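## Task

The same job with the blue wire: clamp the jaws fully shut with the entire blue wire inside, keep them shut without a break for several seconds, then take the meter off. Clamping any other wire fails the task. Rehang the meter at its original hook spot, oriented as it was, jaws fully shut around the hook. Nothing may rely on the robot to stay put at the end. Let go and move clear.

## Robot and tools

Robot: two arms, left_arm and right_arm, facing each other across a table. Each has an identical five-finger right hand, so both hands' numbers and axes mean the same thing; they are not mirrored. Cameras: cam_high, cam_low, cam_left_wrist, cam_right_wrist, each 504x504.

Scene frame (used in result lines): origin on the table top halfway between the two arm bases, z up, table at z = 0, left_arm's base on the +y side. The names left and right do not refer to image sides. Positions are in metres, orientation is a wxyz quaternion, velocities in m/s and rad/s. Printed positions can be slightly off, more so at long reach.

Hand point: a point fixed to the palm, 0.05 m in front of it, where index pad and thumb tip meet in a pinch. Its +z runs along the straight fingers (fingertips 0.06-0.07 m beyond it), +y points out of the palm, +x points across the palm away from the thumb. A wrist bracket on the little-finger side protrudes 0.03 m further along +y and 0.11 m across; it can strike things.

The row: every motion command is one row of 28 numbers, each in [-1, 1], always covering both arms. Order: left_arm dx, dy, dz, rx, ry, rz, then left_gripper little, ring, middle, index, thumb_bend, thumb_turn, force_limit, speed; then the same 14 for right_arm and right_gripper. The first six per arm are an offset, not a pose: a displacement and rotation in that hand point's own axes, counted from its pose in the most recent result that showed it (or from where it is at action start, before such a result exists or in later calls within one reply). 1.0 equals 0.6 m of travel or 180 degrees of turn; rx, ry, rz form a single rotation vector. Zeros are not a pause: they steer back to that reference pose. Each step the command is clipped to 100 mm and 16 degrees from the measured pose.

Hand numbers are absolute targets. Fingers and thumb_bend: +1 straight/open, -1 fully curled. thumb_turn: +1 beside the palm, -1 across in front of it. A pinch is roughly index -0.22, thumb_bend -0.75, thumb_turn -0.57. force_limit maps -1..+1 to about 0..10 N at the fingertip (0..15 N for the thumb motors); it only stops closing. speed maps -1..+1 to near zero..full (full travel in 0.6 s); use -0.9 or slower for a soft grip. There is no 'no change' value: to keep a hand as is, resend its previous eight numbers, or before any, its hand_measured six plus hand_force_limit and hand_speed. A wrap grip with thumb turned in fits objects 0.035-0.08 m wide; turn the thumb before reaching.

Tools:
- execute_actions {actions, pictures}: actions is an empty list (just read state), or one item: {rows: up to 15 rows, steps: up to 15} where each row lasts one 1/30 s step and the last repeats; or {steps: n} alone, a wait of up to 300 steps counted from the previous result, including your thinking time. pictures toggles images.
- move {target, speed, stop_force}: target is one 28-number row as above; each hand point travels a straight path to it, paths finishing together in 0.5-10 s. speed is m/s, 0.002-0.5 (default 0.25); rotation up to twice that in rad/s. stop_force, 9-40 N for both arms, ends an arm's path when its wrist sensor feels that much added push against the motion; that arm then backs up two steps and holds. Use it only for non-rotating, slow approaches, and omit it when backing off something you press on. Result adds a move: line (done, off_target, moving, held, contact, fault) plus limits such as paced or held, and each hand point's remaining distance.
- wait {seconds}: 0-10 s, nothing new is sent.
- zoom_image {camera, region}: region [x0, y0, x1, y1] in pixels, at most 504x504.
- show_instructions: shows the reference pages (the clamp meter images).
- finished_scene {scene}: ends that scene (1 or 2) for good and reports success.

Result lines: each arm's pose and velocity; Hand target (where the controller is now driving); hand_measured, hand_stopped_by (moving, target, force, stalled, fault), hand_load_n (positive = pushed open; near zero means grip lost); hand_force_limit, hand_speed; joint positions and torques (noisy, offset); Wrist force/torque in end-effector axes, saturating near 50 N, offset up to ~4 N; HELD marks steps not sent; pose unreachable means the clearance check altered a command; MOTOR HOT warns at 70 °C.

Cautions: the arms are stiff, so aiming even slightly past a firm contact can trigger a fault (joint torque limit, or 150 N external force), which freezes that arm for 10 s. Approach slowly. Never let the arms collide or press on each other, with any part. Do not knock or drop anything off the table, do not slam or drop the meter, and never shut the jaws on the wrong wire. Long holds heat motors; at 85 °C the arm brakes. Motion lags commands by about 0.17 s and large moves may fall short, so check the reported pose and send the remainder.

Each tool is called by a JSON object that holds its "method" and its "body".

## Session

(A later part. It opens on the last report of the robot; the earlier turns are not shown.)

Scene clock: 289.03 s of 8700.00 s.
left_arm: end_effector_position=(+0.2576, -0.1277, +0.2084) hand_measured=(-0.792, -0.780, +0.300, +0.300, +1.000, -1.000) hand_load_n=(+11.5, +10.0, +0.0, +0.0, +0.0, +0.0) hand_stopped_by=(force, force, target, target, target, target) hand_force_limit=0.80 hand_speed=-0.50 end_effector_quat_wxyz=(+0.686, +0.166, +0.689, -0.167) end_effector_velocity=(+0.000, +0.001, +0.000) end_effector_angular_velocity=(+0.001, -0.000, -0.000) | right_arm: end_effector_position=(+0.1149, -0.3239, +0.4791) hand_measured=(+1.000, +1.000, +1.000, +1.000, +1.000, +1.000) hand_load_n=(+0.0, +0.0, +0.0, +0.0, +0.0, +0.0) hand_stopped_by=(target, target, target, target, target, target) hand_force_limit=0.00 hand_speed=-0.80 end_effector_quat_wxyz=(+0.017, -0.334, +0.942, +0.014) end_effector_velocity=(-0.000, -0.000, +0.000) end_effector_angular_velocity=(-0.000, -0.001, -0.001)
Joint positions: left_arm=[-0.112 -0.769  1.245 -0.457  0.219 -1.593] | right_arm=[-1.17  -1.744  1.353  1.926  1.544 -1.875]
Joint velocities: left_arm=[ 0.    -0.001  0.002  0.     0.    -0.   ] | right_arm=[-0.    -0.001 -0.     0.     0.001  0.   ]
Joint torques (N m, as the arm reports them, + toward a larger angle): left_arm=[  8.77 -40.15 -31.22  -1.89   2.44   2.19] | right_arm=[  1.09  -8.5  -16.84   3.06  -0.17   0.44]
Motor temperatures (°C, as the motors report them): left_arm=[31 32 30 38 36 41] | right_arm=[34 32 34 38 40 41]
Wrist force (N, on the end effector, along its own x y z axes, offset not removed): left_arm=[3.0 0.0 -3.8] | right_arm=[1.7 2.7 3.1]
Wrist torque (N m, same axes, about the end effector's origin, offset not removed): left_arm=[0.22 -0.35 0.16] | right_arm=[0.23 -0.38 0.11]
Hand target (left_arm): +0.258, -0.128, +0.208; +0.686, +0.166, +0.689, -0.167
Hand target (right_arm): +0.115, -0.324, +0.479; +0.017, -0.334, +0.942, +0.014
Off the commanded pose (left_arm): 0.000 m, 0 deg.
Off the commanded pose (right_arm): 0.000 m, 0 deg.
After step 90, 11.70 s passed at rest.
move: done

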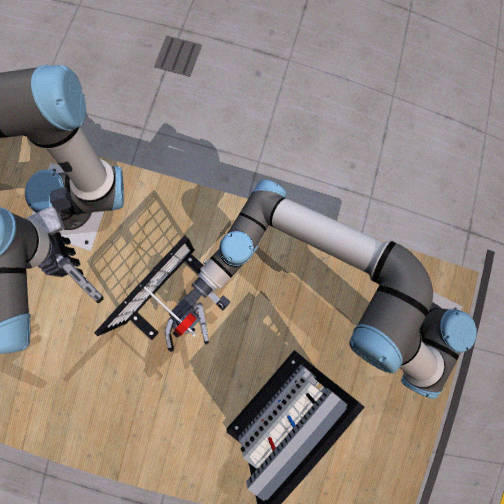

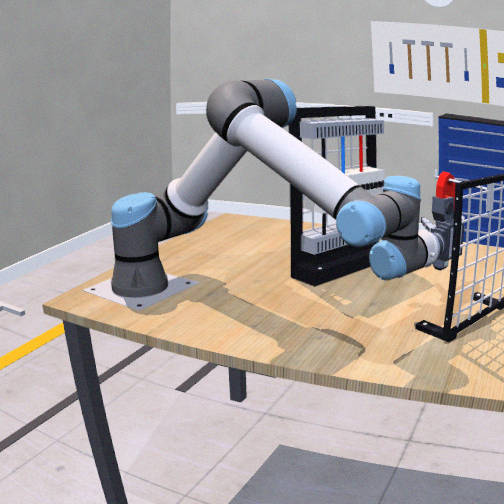

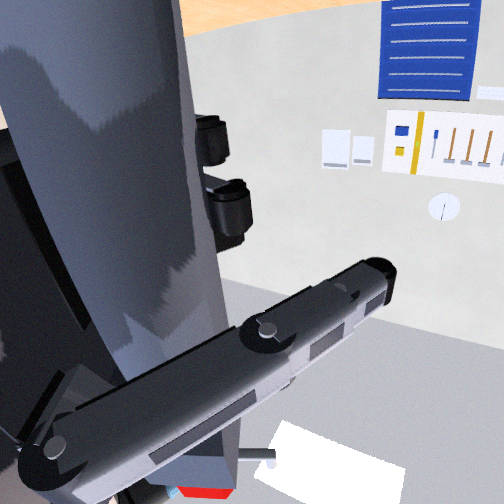

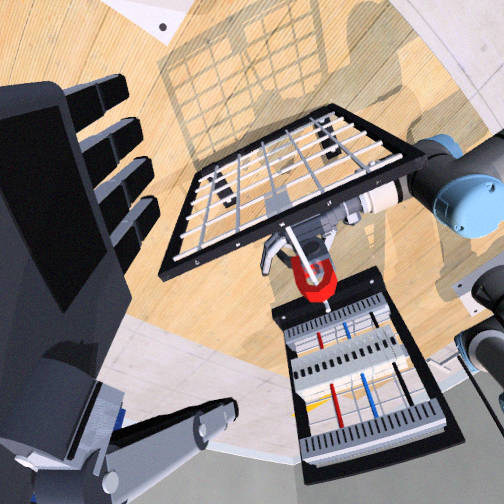

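{"method": "execute_actions", "body": {"actions": [{"rows": [[0,0,0,0,0,0,-0.97,-0.97,-1,-0.97,1,-1,1,-0.5, 0,0,0,0,0,0,1,1,1,1,1,1,0,-0.8]], "steps": 15}], "pictures": false}}

{"method": "wait", "body": {"seconds": 1.5}}

{"method": "zoom_image", "body": {"camera": "cam_high", "region": [140,285,220,350]}}

{"method": "zoom_image", "body": {"camera": "cam_right_wrist", "region": [255,205,365,315]}}

{"method": "zoom_image", "body": {"camera": "cam_low", "region": [400,160,504,280]}}

Scene clock: 302.47 s of 8700.00 s.
left_arm: end_effector_position=(+0.2576, -0.1277, +0.2084) hand_measured=(-0.792, -0.780, -0.030, -0.030, +1.000, -1.000) hand_load_n=(+7.0, +6.0, +0.5, +0.0, +0.0, +0.0) hand_stopped_by=(force, force, moving, moving, target, target) hand_force_limit=1.00 hand_speed=-0.50 end_effector_quat_wxyz=(+0.686, +0.166, +0.689, -0.167) end_effector_velocity=(-0.000, +0.000, -0.000) end_effector_angular_velocity=(-0.002, +0.001, -0.000) | right_arm: end_effector_position=(+0.1149, -0.3239, +0.4791) hand_measured=(+1.000, +1.000, +1.000, +1.000, +1.000, +1.000) hand_load_n=(+0.0, +0.0, +0.0, +0.0, +0.0, +0.0) hand_stopped_by=(target, target, target, target, target, target) hand_force_limit=0.00 hand_speed=-0.80 end_effector_quat_wxyz=(+0.017, -0.334, +0.942, +0.014) end_effector_velocity=(-0.000, -0.000, +0.000) end_effector_angular_velocity=(+0.000, -0.002, -0.000)
Joint positions: left_arm=[-0.112 -0.769  1.245 -0.457  0.219 -1.593] | right_arm=[-1.17  -1.744  1.353  1.926  1.544 -1.875]
Joint velocities: left_arm=[-0.    -0.     0.    -0.     0.    -0.002] | right_arm=[-0.    -0.001 -0.     0.     0.001 -0.   ]
Joint torques (N m, as the arm reports them, + toward a larger angle): left_arm=[  5.9  -44.75 -30.04  -1.56   0.78   1.92] | right_arm=[  2.71  -8.27 -16.5    3.04  -0.37   0.38]
Motor temperatures (°C, as the motors report them): left_arm=[31 32 30 38 36 41] | right_arm=[34 32 34 38 40 41]
Wrist force (N, on the end effector, along its own x y z axes, offset not removed): left_arm=[3.7 -3.5 -2.4] | right_arm=[1.4 -0.1 -2.1]
Wrist torque (N m, same axes, about the end effector's origin, offset not removed): left_arm=[-0.35 -0.45 0.08] | right_arm=[0.33 -0.19 -0.04]
Hand target (left_arm): +0.258, -0.128, +0.208; +0.686, +0.166, +0.689, -0.167
Hand target (right_arm): +0.115, -0.324, +0.479; +0.017, -0.334, +0.942, +0.014
Off the commanded pose (left_arm): 0.000 m, 0 deg.
Off the commanded pose (right_arm): 0.000 m, 0 deg.
Steps of this call (steps 1 to 90: nothing new was sent; then 9.93 s passed at rest; steps 91 to 105: all 15 steps of this action). Readings (end_effector_position | what the end effector reports):
91: left_arm (+0.2576, -0.1277, +0.2084) | right_arm (+0.1149, -0.3239, +0.4791) | left_arm hand_measured=(-0.792, -0.780, +0.300, +0.300, +1.000, -1.000) hand_load_n=(+11.5, +10.0, +0.0, +0.0, +0.0, +0.0) hand_stopped_by=(force, force, moving, moving, target, target) hand_force_limit=1.00 hand_speed=-0.50 | right_arm hand_measured=(+1.000, +1.000, +1.000, +1.000, +1.000, +1.000) hand_load_n=(+0.0, +0.0, +0.0, +0.0, +0.0, +0.0) hand_stopped_by=(target, target, target, target, target, target) hand_force_limit=0.00 hand_speed=-0.80
92: left_arm (+0.2576, -0.1277, +0.2084) | right_arm (+0.1149, -0.3239, +0.4791) | left_arm hand_measured=(-0.792, -0.780, +0.300, +0.300, +1.000, -1.000) hand_load_n=(+11.5, +10.0, +0.0, +0.0, +0.0, +0.0) hand_stopped_by=(force, force, moving, moving, target, target) hand_force_limit=1.00 hand_speed=-0.50 | right_arm hand_measured=(+1.000, +1.000, +1.000, +1.000, +1.000, +1.000) hand_load_n=(+0.0, +0.0, +0.0, +0.0, +0.0, +0.0) hand_stopped_by=(target, target, target, target, target, target) hand_force_limit=0.00 hand_speed=-0.80
94: left_arm (+0.2576, -0.1277, +0.2084) | right_arm (+0.1149, -0.3239, +0.4791) | left_arm hand_measured=(-0.792, -0.780, +0.274, +0.274, +1.000, -1.000) hand_load_n=(+11.5, +10.0, +0.0, +0.0, +0.0, +0.0) hand_stopped_by=(force, force, moving, moving, target, target) hand_force_limit=1.00 hand_speed=-0.50 | right_arm hand_measured=(+1.000, +1.000, +1.000, +1.000, +1.000, +1.000) hand_load_n=(+0.0, +0.0, +0.0, +0.0, +0.0, +0.0) hand_stopped_by=(target, target, target, target, target, target) hand_force_limit=0.00 hand_speed=-0.80
98: left_arm (+0.2576, -0.1277, +0.2084) | right_arm (+0.1149, -0.3239, +0.4791) | left_arm hand_measured=(-0.792, -0.780, +0.164, +0.164, +1.000, -1.000) hand_load_n=(+11.5, +10.0, +0.0, +0.0, +0.0, +0.0) hand_stopped_by=(force, force, moving, moving, target, target) hand_force_limit=1.00 hand_speed=-0.50 | right_arm hand_measured=(+1.000, +1.000, +1.000, +1.000, +1.000, +1.000) hand_load_n=(+0.0, +0.0, +0.0, +0.0, +0.0, +0.0) hand_stopped_by=(target, target, target, target, target, target) hand_force_limit=0.00 hand_speed=-0.80
105: the state above

Scene clock: 303.97 s of 8700.00 s.
left_arm: end_effector_position=(+0.2576, -0.1277, +0.2084) hand_measured=(-0.792, -0.780, -0.844, -0.832, +1.000, -1.000) hand_load_n=(+1.5, +0.0, +11.0, +9.5, +0.0, +0.5) hand_stopped_by=(force, force, force, force, target, target) hand_force_limit=1.00 hand_speed=-0.50 end_effector_quat_wxyz=(+0.686, +0.166, +0.689, -0.167) end_effector_velocity=(-0.000, -0.001, -0.000) end_effector_angular_velocity=(-0.002, +0.001, +0.000) | right_arm: end_effector_position=(+0.1149, -0.3239, +0.4791) hand_measured=(+1.000, +1.000, +1.000, +1.000, +1.000, +1.000) hand_load_n=(+0.0, +0.0, +0.0, +0.0, +0.0, +0.0) hand_stopped_by=(target, target, target, target, target, target) hand_force_limit=0.00 hand_speed=-0.80 end_effector_quat_wxyz=(+0.017, -0.334, +0.942, +0.014) end_effector_velocity=(+0.000, +0.001, +0.000) end_effector_angular_velocity=(+0.003, -0.000, -0.001)
Joint positions: left_arm=[-0.112 -0.769  1.245 -0.457  0.219 -1.593] | right_arm=[-1.17  -1.744  1.353  1.926  1.544 -1.875]
Joint velocities: left_arm=[ 0.     0.001 -0.002 -0.001 -0.    -0.   ] | right_arm=[-0.     0.    -0.001  0.    -0.002  0.001]
Joint torques (N m, as the arm reports them, + toward a larger angle): left_arm=[ -1.93 -45.5  -25.1   -0.87  -2.15   0.63] | right_arm=[  2.86  -8.45 -16.44   3.04  -0.37   0.28]
Motor temperatures (°C, as the motors report them): left_arm=[31 32 30 38 36 41] | right_arm=[34 32 34 38 40 41]
Wrist force (N, on the end effector, along its own x y z axes, offset not removed): left_arm=[1.5 -2.5 -2.1] | right_arm=[2.9 2.7 0.2]
Wrist torque (N m, same axes, about the end effector's origin, offset not removed): left_arm=[-0.28 -0.08 0.03] | right_arm=[0.45 -0.45 0.25]
Hand target (left_arm): +0.258, -0.128, +0.208; +0.686, +0.166, +0.689, -0.167
Hand target (right_arm): +0.115, -0.324, +0.479; +0.017, -0.334, +0.942, +0.014
Off the commanded pose (left_arm): 0.000 m, 0 deg.
Off the commanded pose (right_arm): 0.000 m, 0 deg.
Steps of this call (steps 1 to 45: nothing new was sent). Readings (end_effector_position | what the end effector reports):
1: left_arm (+0.2576, -0.1277, +0.2084) | right_arm (+0.1149, -0.3239, +0.4791) | left_arm hand_measured=(-0.792, -0.780, -0.058, -0.058, +1.000, -1.000) hand_load_n=(+0.0, +0.0, +0.0, +0.0, +0.0, +0.0) hand_stopped_by=(force, force, moving, moving, target, target) hand_force_limit=1.00 hand_speed=-0.50 | right_arm hand_measured=(+1.000, +1.000, +1.000, +1.000, +1.000, +1.000) hand_load_n=(+0.0, +0.0, +0.0, +0.0, +0.0, +0.0) hand_stopped_by=(target, target, target, target, target, target) hand_force_limit=0.00 hand_speed=-0.80
2: left_arm (+0.2576, -0.1277, +0.2084) | right_arm (+0.1149, -0.3239, +0.4791) | left_arm hand_measured=(-0.792, -0.780, -0.086, -0.086, +1.000, -1.000) hand_load_n=(+0.0, +0.0, +0.0, +0.0, +0.0, +0.0) hand_stopped_by=(force, force, moving, moving, target, target) hand_force_limit=1.00 hand_speed=-0.50 | right_arm hand_measured=(+1.000, +1.000, +1.000, +1.000, +1.000, +1.000) hand_load_n=(+0.0, +0.0, +0.0, +0.0, +0.0, +0.0) hand_stopped_by=(target, target, target, target, target, target) hand_force_limit=0.00 hand_speed=-0.80
4: left_arm (+0.2576, -0.1277, +0.2084) | right_arm (+0.1149, -0.3239, +0.4791) | left_arm hand_measured=(-0.792, -0.780, -0.142, -0.142, +1.000, -1.000) hand_load_n=(+0.0, +0.0, +0.0, +0.0, +0.0, +0.0) hand_stopped_by=(force, force, moving, moving, target, target) hand_force_limit=1.00 hand_speed=-0.50 | right_arm hand_measured=(+1.000, +1.000, +1.000, +1.000, +1.000, +1.000) hand_load_n=(+0.0, +0.0, +0.0, +0.0, +0.0, +0.0) hand_stopped_by=(target, target, target, target, target, target) hand_force_limit=0.00 hand_speed=-0.80
8: left_arm (+0.2576, -0.1277, +0.2084) | right_arm (+0.1149, -0.3239, +0.4791) | left_arm hand_measured=(-0.792, -0.780, -0.252, -0.252, +1.000, -1.000) hand_load_n=(+0.0, +0.0, +2.0, +0.0, +0.0, +0.0) hand_stopped_by=(force, force, moving, moving, target, target) hand_force_limit=1.00 hand_speed=-0.50 | right_arm hand_measured=(+1.000, +1.000, +1.000, +1.000, +1.000, +1.000) hand_load_n=(+0.0, +0.0, +0.0, +0.0, +0.0, +0.0) hand_stopped_by=(target, target, target, target, target, target) hand_force_limit=0.00 hand_speed=-0.80
45: the state above

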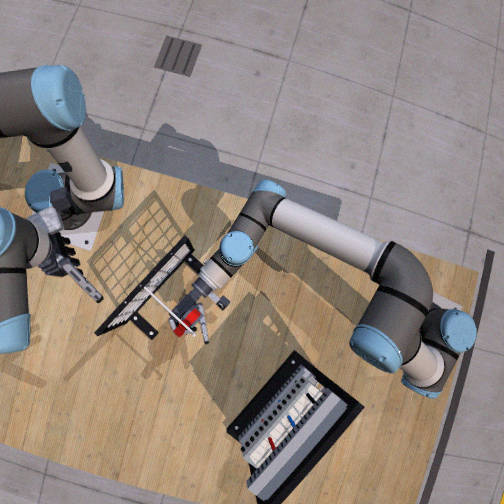

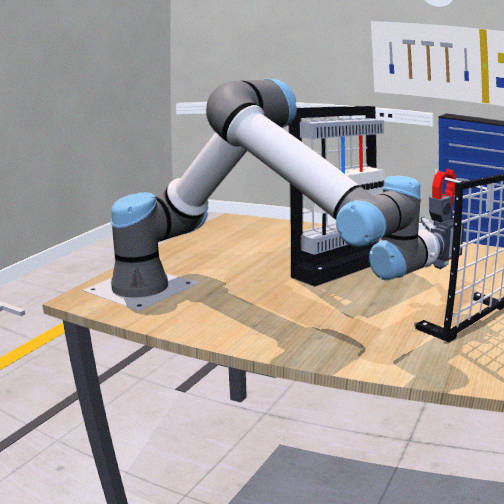

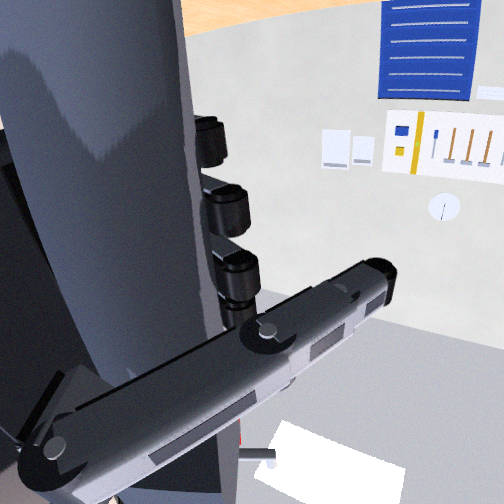

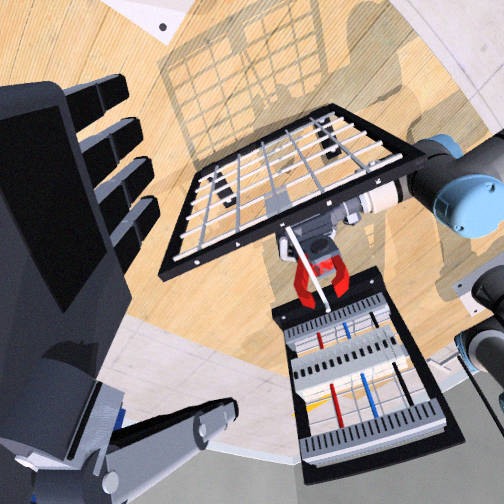

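Region (140, 285, 220, 350) of cam_high's 504x504 image, scaled by 6.300, with more detail than that image has; it fills the top 410 rows of this view, and the rest is white.

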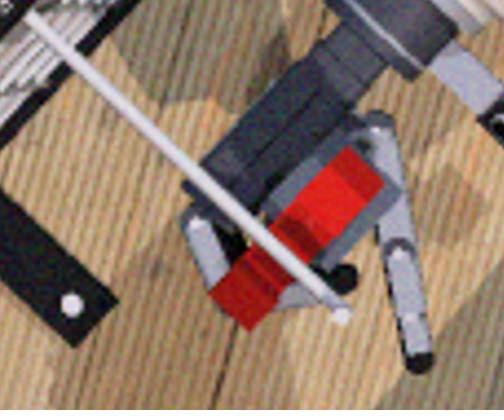

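Region (255, 205, 365, 315) of cam_right_wrist's 504x504 image, scaled by 4.582, with more detail than that image has.

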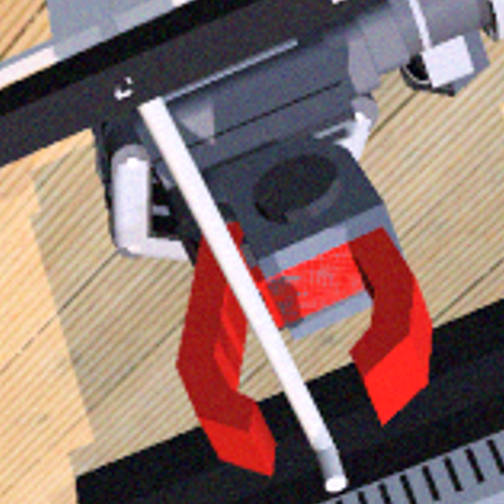

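Region (400, 160, 504, 280) of cam_low's 504x504 image, scaled by 4.200, with more detail than that image has; it fills the left 437 columns of this view, and the rest is white.

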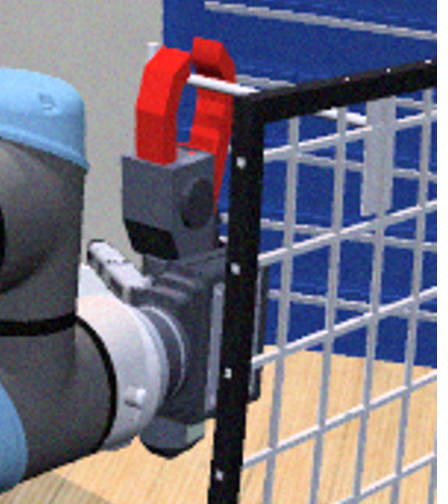

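{"method": "execute_actions", "body": {"actions": [{"rows": [[0,0,0,0,0,0,-1,-1,-1,-0.97,1,-1,0.9,-0.6, 0,0,0,0,0,0,1,1,1,1,1,1,0,-0.8]], "steps": 15}], "pictures": false}}

{"method": "execute_actions", "body": {"actions": [{"rows": [[0,0,0,0,0,0,-1,-1,-0.97,-1,1,-1,1,-0.6, 0,0,0,0,0,0,1,1,1,1,1,1,0,-0.8]], "steps": 15}]}}

{"method": "zoom_image", "body": {"camera": "cam_high", "region": [140,285,220,350]}}

{"method": "zoom_image", "body": {"camera": "cam_right_wrist", "region": [255,205,365,315]}}

{"method": "zoom_image", "body": {"camera": "cam_low", "region": [400,160,504,280]}}

Scene clock: 315.50 s of 8700.00 s.
left_arm: end_effector_position=(+0.2576, -0.1277, +0.2084) hand_measured=(-0.822, -0.828, -0.844, -0.832, +1.000, -1.000) hand_load_n=(+10.5, +10.5, +10.5, +9.5, +0.0, +1.5) hand_stopped_by=(force, force, force, force, target, target) hand_force_limit=0.90 hand_speed=-0.60 end_effector_quat_wxyz=(+0.686, +0.166, +0.689, -0.167) end_effector_velocity=(-0.000, +0.000, -0.000) end_effector_angular_velocity=(+0.002, -0.001, -0.000) | right_arm: end_effector_position=(+0.1149, -0.3239, +0.4791) hand_measured=(+1.000, +1.000, +1.000, +1.000, +1.000, +1.000) hand_load_n=(+0.0, +0.0, +0.0, +0.0, +0.0, +0.0) hand_stopped_by=(target, target, target, target, target, target) hand_force_limit=0.00 hand_speed=-0.80 end_effector_quat_wxyz=(+0.017, -0.334, +0.942, +0.014) end_effector_velocity=(-0.000, -0.000, +0.001) end_effector_angular_velocity=(+0.001, -0.003, -0.000)
Joint positions: left_arm=[-0.112 -0.769  1.245 -0.457  0.219 -1.593] | right_arm=[-1.17  -1.744  1.353  1.926  1.544 -1.875]
Joint velocities: left_arm=[-0.    -0.     0.001  0.001  0.     0.   ] | right_arm=[ 0.    -0.001 -0.002  0.    -0.     0.   ]
Joint torques (N m, as the arm reports them, + toward a larger angle): left_arm=[ -5.59 -45.05 -16.66  -0.15  -2.08  -0.77] | right_arm=[  2.62  -8.16 -16.06   2.9   -0.36   0.46]
Motor temperatures (°C, as the motors report them): left_arm=[31 32 30 38 36 41] | right_arm=[34 32 34 38 40 41]
Wrist force (N, on the end effector, along its own x y z axes, offset not removed): left_arm=[5.0 -3.0 0.0] | right_arm=[4.2 1.2 0.2]
Wrist torque (N m, same axes, about the end effector's origin, offset not removed): left_arm=[-0.35 -0.65 0.03] | right_arm=[0.35 -0.68 0.32]
Hand target (left_arm): +0.258, -0.128, +0.208; +0.686, +0.166, +0.689, -0.167
Hand target (right_arm): +0.115, -0.324, +0.479; +0.017, -0.334, +0.942, +0.014
Off the commanded pose (left_arm): 0.000 m, 0 deg.
Off the commanded pose (right_arm): 0.000 m, 0 deg.
Steps of this call (steps 1 to 90: nothing new was sent; then 8.03 s passed at rest; steps 91 to 105: all 15 steps of this action). Readings (end_effector_position | what the end effector reports):
91: left_arm (+0.2576, -0.1277, +0.2084) | right_arm (+0.1149, -0.3239, +0.4791) | left_arm hand_measured=(-0.792, -0.780, -0.844, -0.832, +1.000, -1.000) hand_load_n=(+1.5, +0.0, +11.0, +9.5, +0.0, +0.5) hand_stopped_by=(moving, moving, force, force, target, target) hand_force_limit=0.90 hand_speed=-0.60 | right_arm hand_measured=(+1.000, +1.000, +1.000, +1.000, +1.000, +1.000) hand_load_n=(+0.0, +0.0, +0.0, +0.0, +0.0, +0.0) hand_stopped_by=(target, target, target, target, target, target) hand_force_limit=0.00 hand_speed=-0.80
92: left_arm (+0.2576, -0.1277, +0.2084) | right_arm (+0.1149, -0.3239, +0.4791) | left_arm hand_measured=(-0.792, -0.780, -0.844, -0.832, +1.000, -1.000) hand_load_n=(+1.5, +0.0, +11.0, +9.5, +0.0, +0.5) hand_stopped_by=(moving, moving, force, force, target, target) hand_force_limit=0.90 hand_speed=-0.60 | right_arm hand_measured=(+1.000, +1.000, +1.000, +1.000, +1.000, +1.000) hand_load_n=(+0.0, +0.0, +0.0, +0.0, +0.0, +0.0) hand_stopped_by=(target, target, target, target, target, target) hand_force_limit=0.00 hand_speed=-0.80
94: left_arm (+0.2576, -0.1277, +0.2084) | right_arm (+0.1149, -0.3239, +0.4791) | left_arm hand_measured=(-0.812, -0.802, -0.844, -0.832, +1.000, -1.000) hand_load_n=(+7.5, +0.5, +10.5, +9.5, +0.0, +0.5) hand_stopped_by=(moving, moving, force, force, target, target) hand_force_limit=0.90 hand_speed=-0.60 | right_arm hand_measured=(+1.000, +1.000, +1.000, +1.000, +1.000, +1.000) hand_load_n=(+0.0, +0.0, +0.0, +0.0, +0.0, +0.0) hand_stopped_by=(target, target, target, target, target, target) hand_force_limit=0.00 hand_speed=-0.80
98: left_arm (+0.2576, -0.1277, +0.2084) | right_arm (+0.1149, -0.3239, +0.4791) | left_arm hand_measured=(-0.822, -0.828, -0.844, -0.832, +1.000, -1.000) hand_load_n=(+10.5, +10.5, +10.5, +9.5, +0.0, +1.5) hand_stopped_by=(force, force, force, force, target, target) hand_force_limit=0.90 hand_speed=-0.60 | right_arm hand_measured=(+1.000, +1.000, +1.000, +1.000, +1.000, +1.000) hand_load_n=(+0.0, +0.0, +0.0, +0.0, +0.0, +0.0) hand_stopped_by=(target, target, target, target, target, target) hand_force_limit=0.00 hand_speed=-0.80
105: the state above

Scene clock: 316.00 s of 8700.00 s.
left_arm: end_effector_position=(+0.2576, -0.1277, +0.2084) hand_measured=(-0.822, -0.828, -0.844, -0.838, +1.000, -1.000) hand_load_n=(+10.5, +10.5, +9.5, +11.5, +0.0, +1.5) hand_stopped_by=(force, force, force, force, target, target) hand_force_limit=1.00 hand_speed=-0.60 end_effector_quat_wxyz=(+0.686, +0.166, +0.689, -0.167) end_effector_velocity=(-0.000, -0.000, -0.000) end_effector_angular_velocity=(-0.001, +0.000, -0.000) | right_arm: end_effector_position=(+0.1149, -0.3239, +0.4791) hand_measured=(+1.000, +1.000, +1.000, +1.000, +1.000, +1.000) hand_load_n=(+0.0, +0.0, +0.0, +0.0, +0.0, +0.0) hand_stopped_by=(target, target, target, target, target, target) hand_force_limit=0.00 hand_speed=-0.80 end_effector_quat_wxyz=(+0.017, -0.334, +0.942, +0.014) end_effector_velocity=(+0.000, +0.000, +0.000) end_effector_angular_velocity=(+0.000, -0.001, +0.000)
Joint positions: left_arm=[-0.112 -0.769  1.245 -0.457  0.219 -1.593] | right_arm=[-1.17  -1.744  1.353  1.926  1.544 -1.875]
Joint velocities: left_arm=[ 0.  0. -0. -0.  0. -0.] | right_arm=[ 0.     0.    -0.001  0.    -0.     0.   ]
Joint torques (N m, as the arm reports them, + toward a larger angle): left_arm=[ -7.07 -43.95 -18.09  -0.09  -2.12  -1.24] | right_arm=[  2.22  -7.55 -16.36   2.92  -0.21   0.21]
Motor temperatures (°C, as the motors report them): left_arm=[31 32 30 38 36 41] | right_arm=[34 32 34 38 40 41]
Wrist force (N, on the end effector, along its own x y z axes, offset not removed): left_arm=[5.8 -2.5 -0.7] | right_arm=[1.2 1.4 2.9]
Wrist torque (N m, same axes, about the end effector's origin, offset not removed): left_arm=[-0.30 -0.80 0.15] | right_arm=[0.32 -0.26 0.12]
Hand target (left_arm): +0.258, -0.128, +0.208; +0.686, +0.166, +0.689, -0.167
Hand target (right_arm): +0.115, -0.324, +0.479; +0.017, -0.334, +0.942, +0.014
Off the commanded pose (left_arm): 0.000 m, 0 deg.
Off the commanded pose (right_arm): 0.000 m, 0 deg.
Steps of this call (steps 1 to 15: all 15 steps of this action). Readings (end_effector_position | what the end effector reports):
1: left_arm (+0.2576, -0.1277, +0.2084) | right_arm (+0.1149, -0.3239, +0.4791) | left_arm hand_measured=(-0.822, -0.828, -0.844, -0.832, +1.000, -1.000) hand_load_n=(+10.5, +10.5, +10.5, +9.5, +0.0, +1.5) hand_stopped_by=(force, force, force, moving, target, target) hand_force_limit=1.00 hand_speed=-0.60 | right_arm hand_measured=(+1.000, +1.000, +1.000, +1.000, +1.000, +1.000) hand_load_n=(+0.0, +0.0, +0.0, +0.0, +0.0, +0.0) hand_stopped_by=(target, target, target, target, target, target) hand_force_limit=0.00 hand_speed=-0.80
2: left_arm (+0.2576, -0.1277, +0.2084) | right_arm (+0.1149, -0.3239, +0.4791) | left_arm hand_measured=(-0.822, -0.828, -0.844, -0.832, +1.000, -1.000) hand_load_n=(+10.5, +10.5, +10.5, +9.5, +0.0, +1.5) hand_stopped_by=(force, force, force, moving, target, target) hand_force_limit=1.00 hand_speed=-0.60 | right_arm hand_measured=(+1.000, +1.000, +1.000, +1.000, +1.000, +1.000) hand_load_n=(+0.0, +0.0, +0.0, +0.0, +0.0, +0.0) hand_stopped_by=(target, target, target, target, target, target) hand_force_limit=0.00 hand_speed=-0.80
4: left_arm (+0.2576, -0.1277, +0.2084) | right_arm (+0.1149, -0.3239, +0.4791) | left_arm hand_measured=(-0.822, -0.828, -0.844, -0.840, +1.000, -1.000) hand_load_n=(+10.5, +10.5, +9.5, +12.0, +0.0, +1.5) hand_stopped_by=(force, force, force, force, target, target) hand_force_limit=1.00 hand_speed=-0.60 | right_arm hand_measured=(+1.000, +1.000, +1.000, +1.000, +1.000, +1.000) hand_load_n=(+0.0, +0.0, +0.0, +0.0, +0.0, +0.0) hand_stopped_by=(target, target, target, target, target, target) hand_force_limit=0.00 hand_speed=-0.80
8: left_arm (+0.2576, -0.1277, +0.2084) | right_arm (+0.1149, -0.3239, +0.4791) | left_arm hand_measured=(-0.822, -0.828, -0.844, -0.838, +1.000, -1.000) hand_load_n=(+10.5, +10.5, +9.5, +11.5, +0.0, +1.5) hand_stopped_by=(force, force, force, force, target, target) hand_force_limit=1.00 hand_speed=-0.60 | right_arm hand_measured=(+1.000, +1.000, +1.000, +1.000, +1.000, +1.000) hand_load_n=(+0.0, +0.0, +0.0, +0.0, +0.0, +0.0) hand_stopped_by=(target, target, target, target, target, target) hand_force_limit=0.00 hand_speed=-0.80
15: the state above

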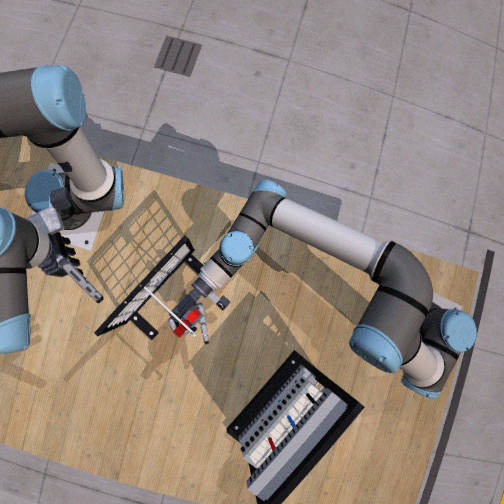

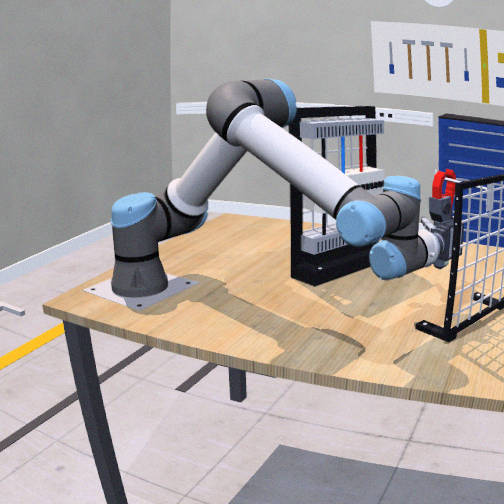

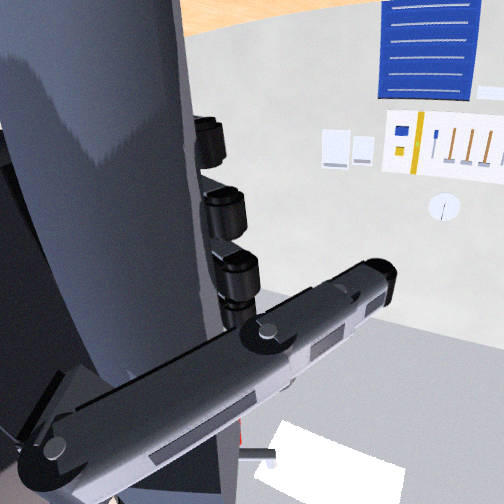

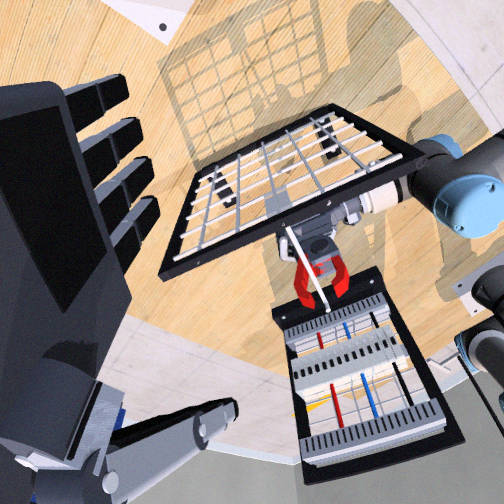

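Region (140, 285, 220, 350) of cam_high's 504x504 image, scaled by 6.300, with more detail than that image has; it fills the top 410 rows of this view, and the rest is white.

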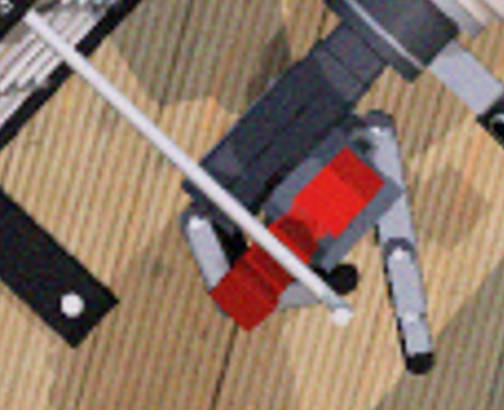

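Region (255, 205, 365, 315) of cam_right_wrist's 504x504 image, scaled by 4.582, with more detail than that image has.

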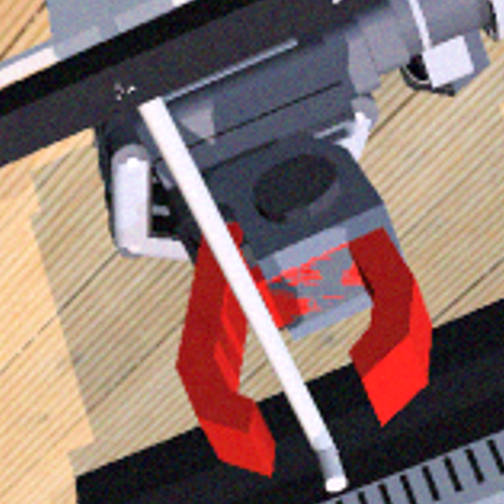

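Region (400, 160, 504, 280) of cam_low's 504x504 image, scaled by 4.200, with more detail than that image has; it fills the left 437 columns of this view, and the rest is white.

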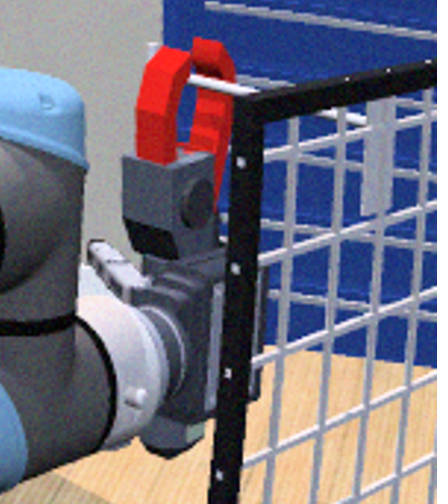

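{"method": "execute_actions", "body": {"actions": []}}

Scene clock: 349.43 s of 8700.00 s.
left_arm: end_effector_position=(+0.2576, -0.1277, +0.2084) hand_measured=(-0.822, -0.828, -0.844, -0.838, +1.000, -1.000) hand_load_n=(+10.5, +10.5, +9.5, +11.5, +0.0, +1.5) hand_stopped_by=(force, force, force, force, target, target) hand_force_limit=1.00 hand_speed=-0.60 end_effector_quat_wxyz=(+0.686, +0.166, +0.689, -0.167) end_effector_velocity=(+0.000, +0.000, +0.000) end_effector_angular_velocity=(-0.001, +0.000, +0.000) | right_arm: end_effector_position=(+0.1149, -0.3239, +0.4791) hand_measured=(+1.000, +1.000, +1.000, +1.000, +1.000, +1.000) hand_load_n=(+0.0, +0.0, +0.0, +0.0, +0.0, +0.0) hand_stopped_by=(target, target, target, target, target, target) hand_force_limit=0.00 hand_speed=-0.80 end_effector_quat_wxyz=(+0.017, -0.334, +0.942, +0.014) end_effector_velocity=(-0.000, -0.000, -0.000) end_effector_angular_velocity=(-0.000, +0.000, +0.000)
Joint positions: left_arm=[-0.112 -0.769  1.245 -0.457  0.219 -1.593] | right_arm=[-1.17  -1.744  1.353  1.926  1.544 -1.875]
Joint velocities: left_arm=[ 0.    -0.     0.    -0.001  0.     0.001] | right_arm=[-0.    -0.001  0.001  0.     0.    -0.   ]
Joint torques (N m, as the arm reports them, + toward a larger angle): left_arm=[ -6.13 -44.06 -17.83  -0.07  -2.19  -0.94] | right_arm=[  1.33  -7.83 -16.55   2.87  -0.23   0.46]
Motor temperatures (°C, as the motors report them): left_arm=[31 32 30 38 36 41] | right_arm=[34 32 34 38 40 41]
Wrist force (N, on the end effector, along its own x y z axes, offset not removed): left_arm=[5.1 -1.2 -0.5] | right_arm=[4.3 -0.5 1.6]
Wrist torque (N m, same axes, about the end effector's origin, offset not removed): left_arm=[-0.18 -0.67 0.14] | right_arm=[0.01 -0.73 0.34]
Hand target (left_arm): +0.258, -0.128, +0.208; +0.686, +0.166, +0.689, -0.167
Hand target (right_arm): +0.115, -0.324, +0.479; +0.017, -0.334, +0.942, +0.014
Off the commanded pose (left_arm): 0.000 m, 0 deg.
Off the commanded pose (right_arm): 0.000 m, 0 deg.
Steps of this call (steps 1 to 90: nothing new was sent; then 30.43 s passed at rest). Readings (end_effector_position | what the end effector reports):
1: left_arm (+0.2576, -0.1277, +0.2084) | right_arm (+0.1149, -0.3239, +0.4791) | left_arm hand_measured=(-0.822, -0.828, -0.844, -0.838, +1.000, -1.000) hand_load_n=(+10.5, +10.5, +9.5, +11.5, +0.0, +1.5) hand_stopped_by=(force, force, force, force, target, target) hand_force_limit=1.00 hand_speed=-0.60 | right_arm hand_measured=(+1.000, +1.000, +1.000, +1.000, +1.000, +1.000) hand_load_n=(+0.0, +0.0, +0.0, +0.0, +0.0, +0.0) hand_stopped_by=(target, target, target, target, target, target) hand_force_limit=0.00 hand_speed=-0.80
2: left_arm (+0.2576, -0.1277, +0.2084) | right_arm (+0.1149, -0.3239, +0.4791) | left_arm hand_measured=(-0.822, -0.828, -0.844, -0.838, +1.000, -1.000) hand_load_n=(+10.5, +10.5, +9.5, +11.5, +0.0, +1.5) hand_stopped_by=(force, force, force, force, target, target) hand_force_limit=1.00 hand_speed=-0.60 | right_arm hand_measured=(+1.000, +1.000, +1.000, +1.000, +1.000, +1.000) hand_load_n=(+0.0, +0.0, +0.0, +0.0, +0.0, +0.0) hand_stopped_by=(target, target, target, target, target, target) hand_force_limit=0.00 hand_speed=-0.80
4: left_arm (+0.2576, -0.1277, +0.2084) | right_arm (+0.1149, -0.3239, +0.4791) | left_arm hand_measured=(-0.822, -0.828, -0.844, -0.838, +1.000, -1.000) hand_load_n=(+10.5, +10.5, +9.5, +11.5, +0.0, +1.5) hand_stopped_by=(force, force, force, force, target, target) hand_force_limit=1.00 hand_speed=-0.60 | right_arm hand_measured=(+1.000, +1.000, +1.000, +1.000, +1.000, +1.000) hand_load_n=(+0.0, +0.0, +0.0, +0.0, +0.0, +0.0) hand_stopped_by=(target, target, target, target, target, target) hand_force_limit=0.00 hand_speed=-0.80
8: left_arm (+0.2576, -0.1277, +0.2084) | right_arm (+0.1149, -0.3239, +0.4791) | left_arm hand_measured=(-0.822, -0.828, -0.844, -0.838, +1.000, -1.000) hand_load_n=(+10.5, +10.5, +9.5, +11.5, +0.0, +1.5) hand_stopped_by=(force, force, force, force, target, target) hand_force_limit=1.00 hand_speed=-0.60 | right_arm hand_measured=(+1.000, +1.000, +1.000, +1.000, +1.000, +1.000) hand_load_n=(+0.0, +0.0, +0.0, +0.0, +0.0, +0.0) hand_stopped_by=(target, target, target, target, target, target) hand_force_limit=0.00 hand_speed=-0.80
90: the state above

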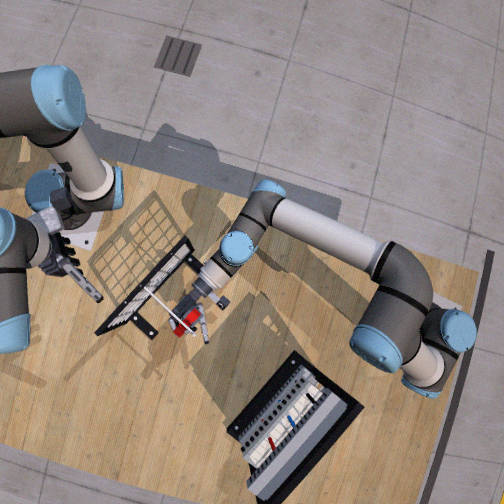

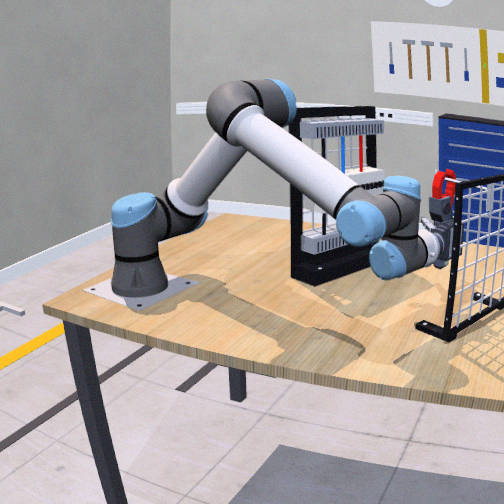

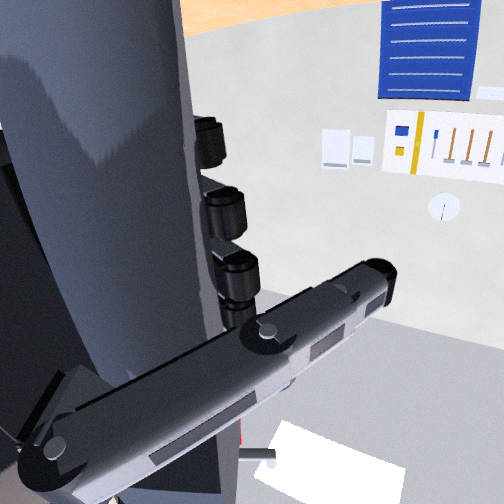

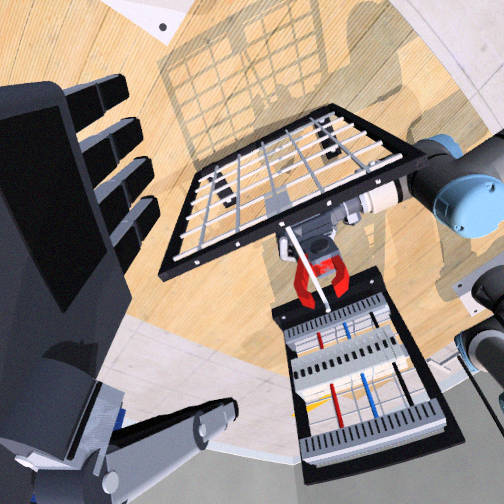

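{"method": "zoom_image", "body": {"camera": "cam_right_wrist", "region": [255, 205, 365, 315]}}

{"method": "zoom_image", "body": {"camera": "cam_high", "region": [140, 285, 220, 350]}}

Region (255, 205, 365, 315) of cam_right_wrist's 504x504 image, scaled by 4.582, with more detail than that image has.

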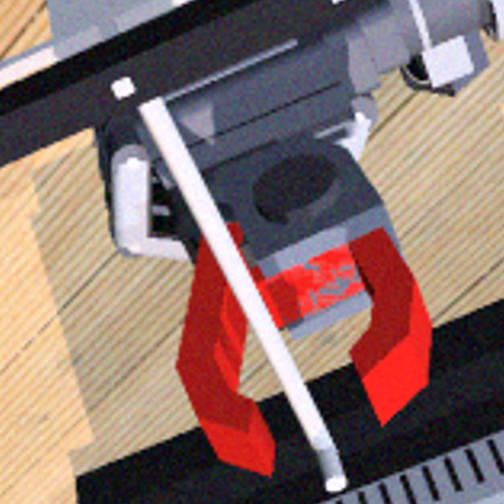

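Region (140, 285, 220, 350) of cam_high's 504x504 image, scaled by 6.300, with more detail than that image has; it fills the top 410 rows of this view, and the rest is white.

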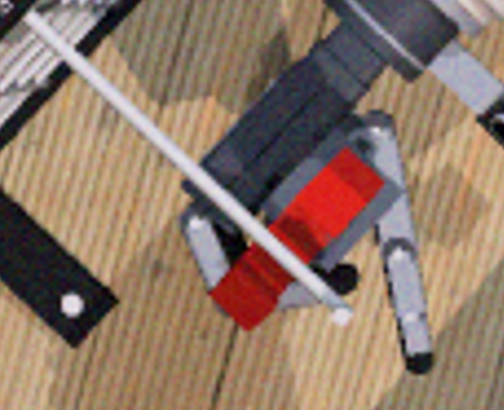

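{"method": "move", "body": {"target": [0.06,0,0.004,0,0,0,-1,-1,-0.97,-1,1,-1,1,-0.6,0,0,0,0,0,0,1,1,1,1,1,1,0,-0.8], "speed": 0.03}}

Scene clock: 365.80 s of 8700.00 s.
left_arm: end_effector_position=(+0.2595, -0.1289, +0.1727) hand_measured=(-0.822, -0.828, -0.844, -0.838, +1.000, -1.000) hand_load_n=(+10.5, +10.5, +9.5, +11.5, +0.0, +1.5) hand_stopped_by=(force, force, force, force, target, target) hand_force_limit=1.00 hand_speed=-0.60 end_effector_quat_wxyz=(+0.686, +0.166, +0.689, -0.167) end_effector_velocity=(-0.000, -0.000, -0.002) end_effector_angular_velocity=(-0.002, +0.000, -0.000) | right_arm: end_effector_position=(+0.1149, -0.3239, +0.4791) hand_measured=(+1.000, +1.000, +1.000, +1.000, +1.000, +1.000) hand_load_n=(+0.0, +0.0, +0.0, +0.0, +0.0, +0.0) hand_stopped_by=(target, target, target, target, target, target) hand_force_limit=0.00 hand_speed=-0.80 end_effector_quat_wxyz=(+0.017, -0.334, +0.942, +0.014) end_effector_velocity=(+0.000, -0.000, +0.001) end_effector_angular_velocity=(+0.000, -0.003, -0.000)
Joint positions: left_arm=[-0.108 -0.724  1.263 -0.52   0.222 -1.593] | right_arm=[-1.17  -1.744  1.353  1.926  1.544 -1.875]
Joint velocities: left_arm=[ 0.     0.002  0.001 -0.007  0.     0.002] | right_arm=[ 0.    -0.    -0.002  0.     0.001  0.001]
Joint torques (N m, as the arm reports them, + toward a larger angle): left_arm=[  8.81 -42.15  -8.78  -1.68   2.29   2.17] | right_arm=[  1.63  -7.1  -17.02   3.03  -0.11   0.22]
Motor temperatures (°C, as the motors report them): left_arm=[31 32 30 38 36 41] | right_arm=[34 32 34 38 40 41]
Wrist force (N, on the end effector, along its own x y z axes, offset not removed): left_arm=[2.7 -1.8 -4.7] | right_arm=[0.6 -0.9 -0.7]
Wrist torque (N m, same axes, about the end effector's origin, offset not removed): left_arm=[0.17 -0.16 0.00] | right_arm=[0.03 -0.10 0.01]
Hand target (left_arm): +0.260, -0.129, +0.172; +0.686, +0.166, +0.689, -0.167
Hand target (right_arm): +0.115, -0.324, +0.479; +0.017, -0.334, +0.942, +0.014
Off the commanded pose (left_arm): 0.000 m, 0 deg.
Off the commanded pose (right_arm): 0.000 m, 0 deg.
After step 90, 11.83 s passed at rest.
move: done

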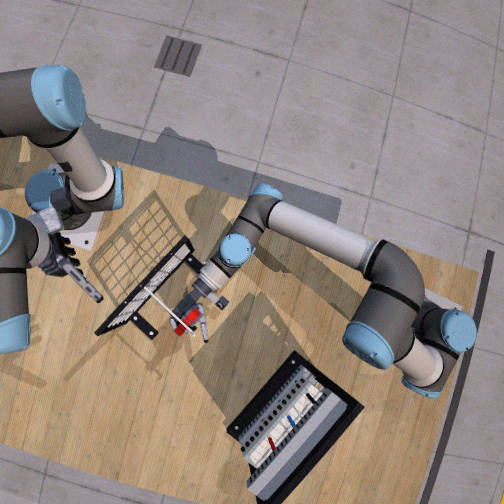

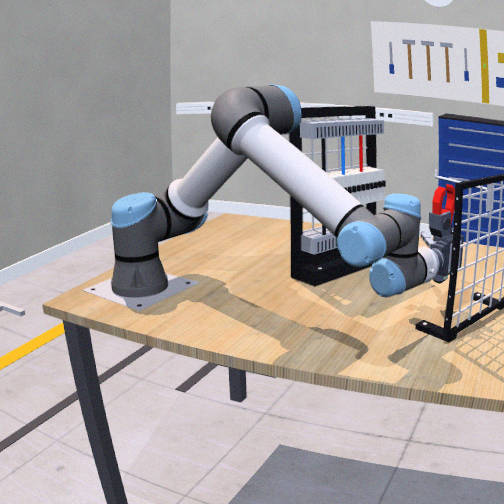

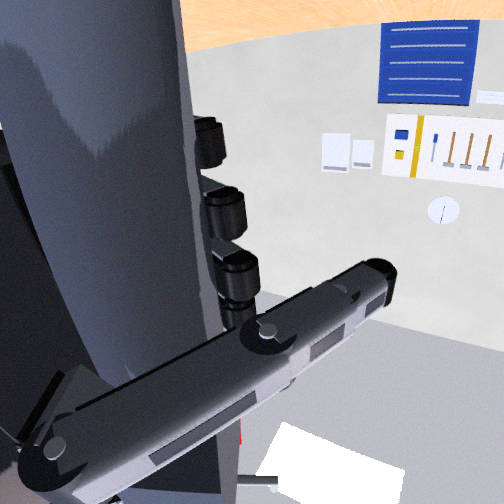

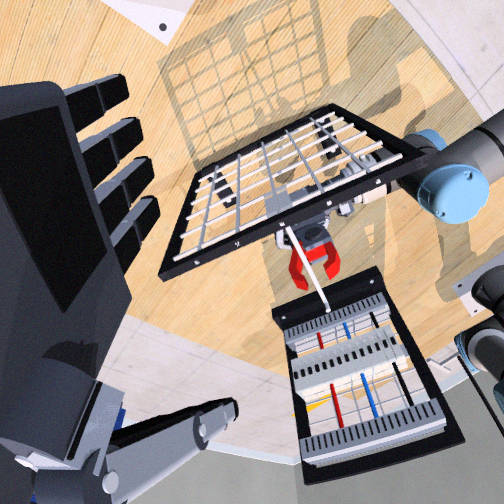

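{"method": "move", "body": {"target": [0,0.2167,0,0,0,-0.5,-1,-1,-0.97,-1,1,-1,1,-0.6,0,0,0,0,0,0,1,1,1,1,1,1,0,-0.8], "speed": 0.25}}

Scene clock: 404.50 s of 8700.00 s.
left_arm: end_effector_position=(+0.3187, -0.0131, +0.1720) hand_measured=(-0.822, -0.828, -0.844, -0.838, +1.000, -1.000) hand_load_n=(+10.5, +10.5, +9.5, +11.5, +0.0, +1.5) hand_stopped_by=(force, force, force, force, target, target) hand_force_limit=1.00 hand_speed=-0.60 end_effector_quat_wxyz=(+0.367, -0.369, +0.604, -0.603) end_effector_velocity=(+0.000, +0.000, +0.001) end_effector_angular_velocity=(-0.011, +0.015, -0.001) | right_arm: end_effector_position=(+0.1149, -0.3239, +0.4791) hand_measured=(+1.000, +1.000, +1.000, +1.000, +1.000, +1.000) hand_load_n=(+0.0, +0.0, +0.0, +0.0, +0.0, +0.0) hand_stopped_by=(target, target, target, target, target, target) hand_force_limit=0.00 hand_speed=-0.80 end_effector_quat_wxyz=(+0.017, -0.334, +0.942, +0.014) end_effector_velocity=(+0.000, -0.000, +0.000) end_effector_angular_velocity=(-0.001, -0.001, -0.000)
Joint positions: left_arm=[-0.038 -1.132  1.71  -0.568  0.292 -3.154] | right_arm=[-1.17  -1.744  1.353  1.926  1.544 -1.875]
Joint velocities: left_arm=[ 0.002 -0.    -0.009  0.037  0.003 -0.043] | right_arm=[ 0.    -0.    -0.001  0.     0.002  0.   ]
Joint torques (N m, as the arm reports them, + toward a larger angle): left_arm=[  9.74 -48.03 -29.87   1.19   2.39  -2.48] | right_arm=[  2.17  -7.71 -16.93   2.89  -0.25   0.43]
Motor temperatures (°C, as the motors report them): left_arm=[31 32 30 38 36 41] | right_arm=[34 32 34 38 40 41]
Wrist force (N, on the end effector, along its own x y z axes, offset not removed): left_arm=[3.3 1.0 -1.9] | right_arm=[1.0 1.4 0.7]
Wrist torque (N m, same axes, about the end effector's origin, offset not removed): left_arm=[0.06 -0.58 0.12] | right_arm=[0.27 -0.21 0.11]
Hand target (left_arm): +0.319, -0.013, +0.172; +0.366, -0.370, +0.604, -0.603
Hand target (right_arm): +0.115, -0.324, +0.479; +0.017, -0.334, +0.942, +0.014
Off the commanded pose (left_arm): 0.000 m, 0 deg.
Off the commanded pose (right_arm): 0.000 m, 0 deg.
After step 90, 32.03 s passed at rest.
move: done

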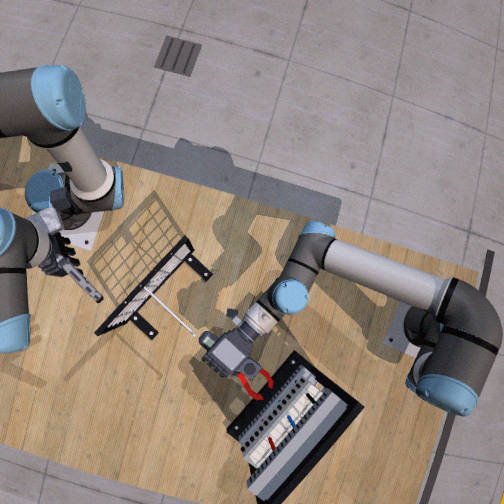

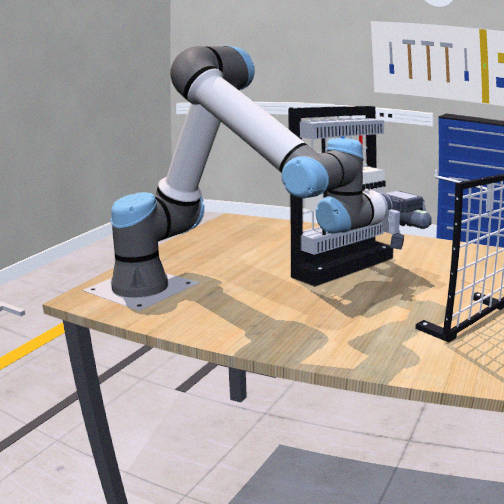

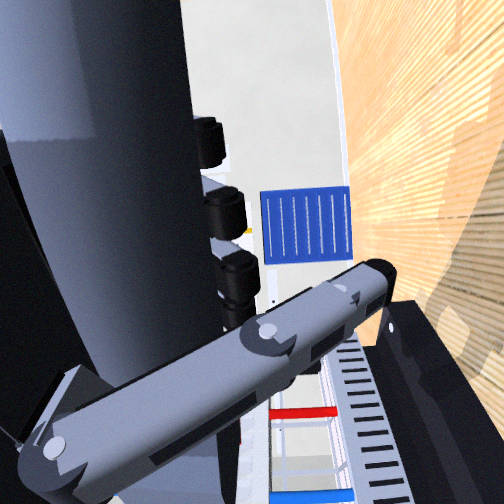

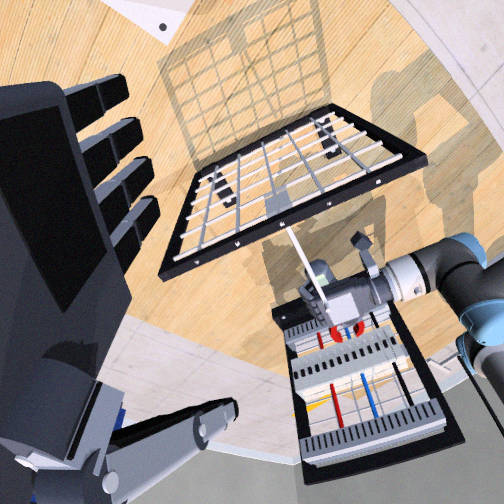

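{"method": "zoom_image", "body": {"camera": "cam_high", "region": [185, 310, 345, 470]}}

Region (185, 310, 345, 470) of cam_high's 504x504 image, scaled by 3.150, with more detail than that image has.

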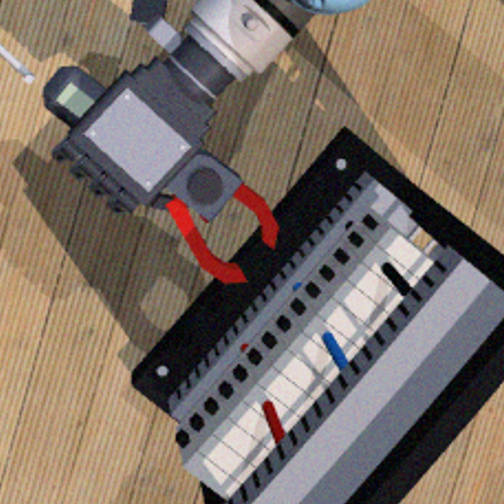

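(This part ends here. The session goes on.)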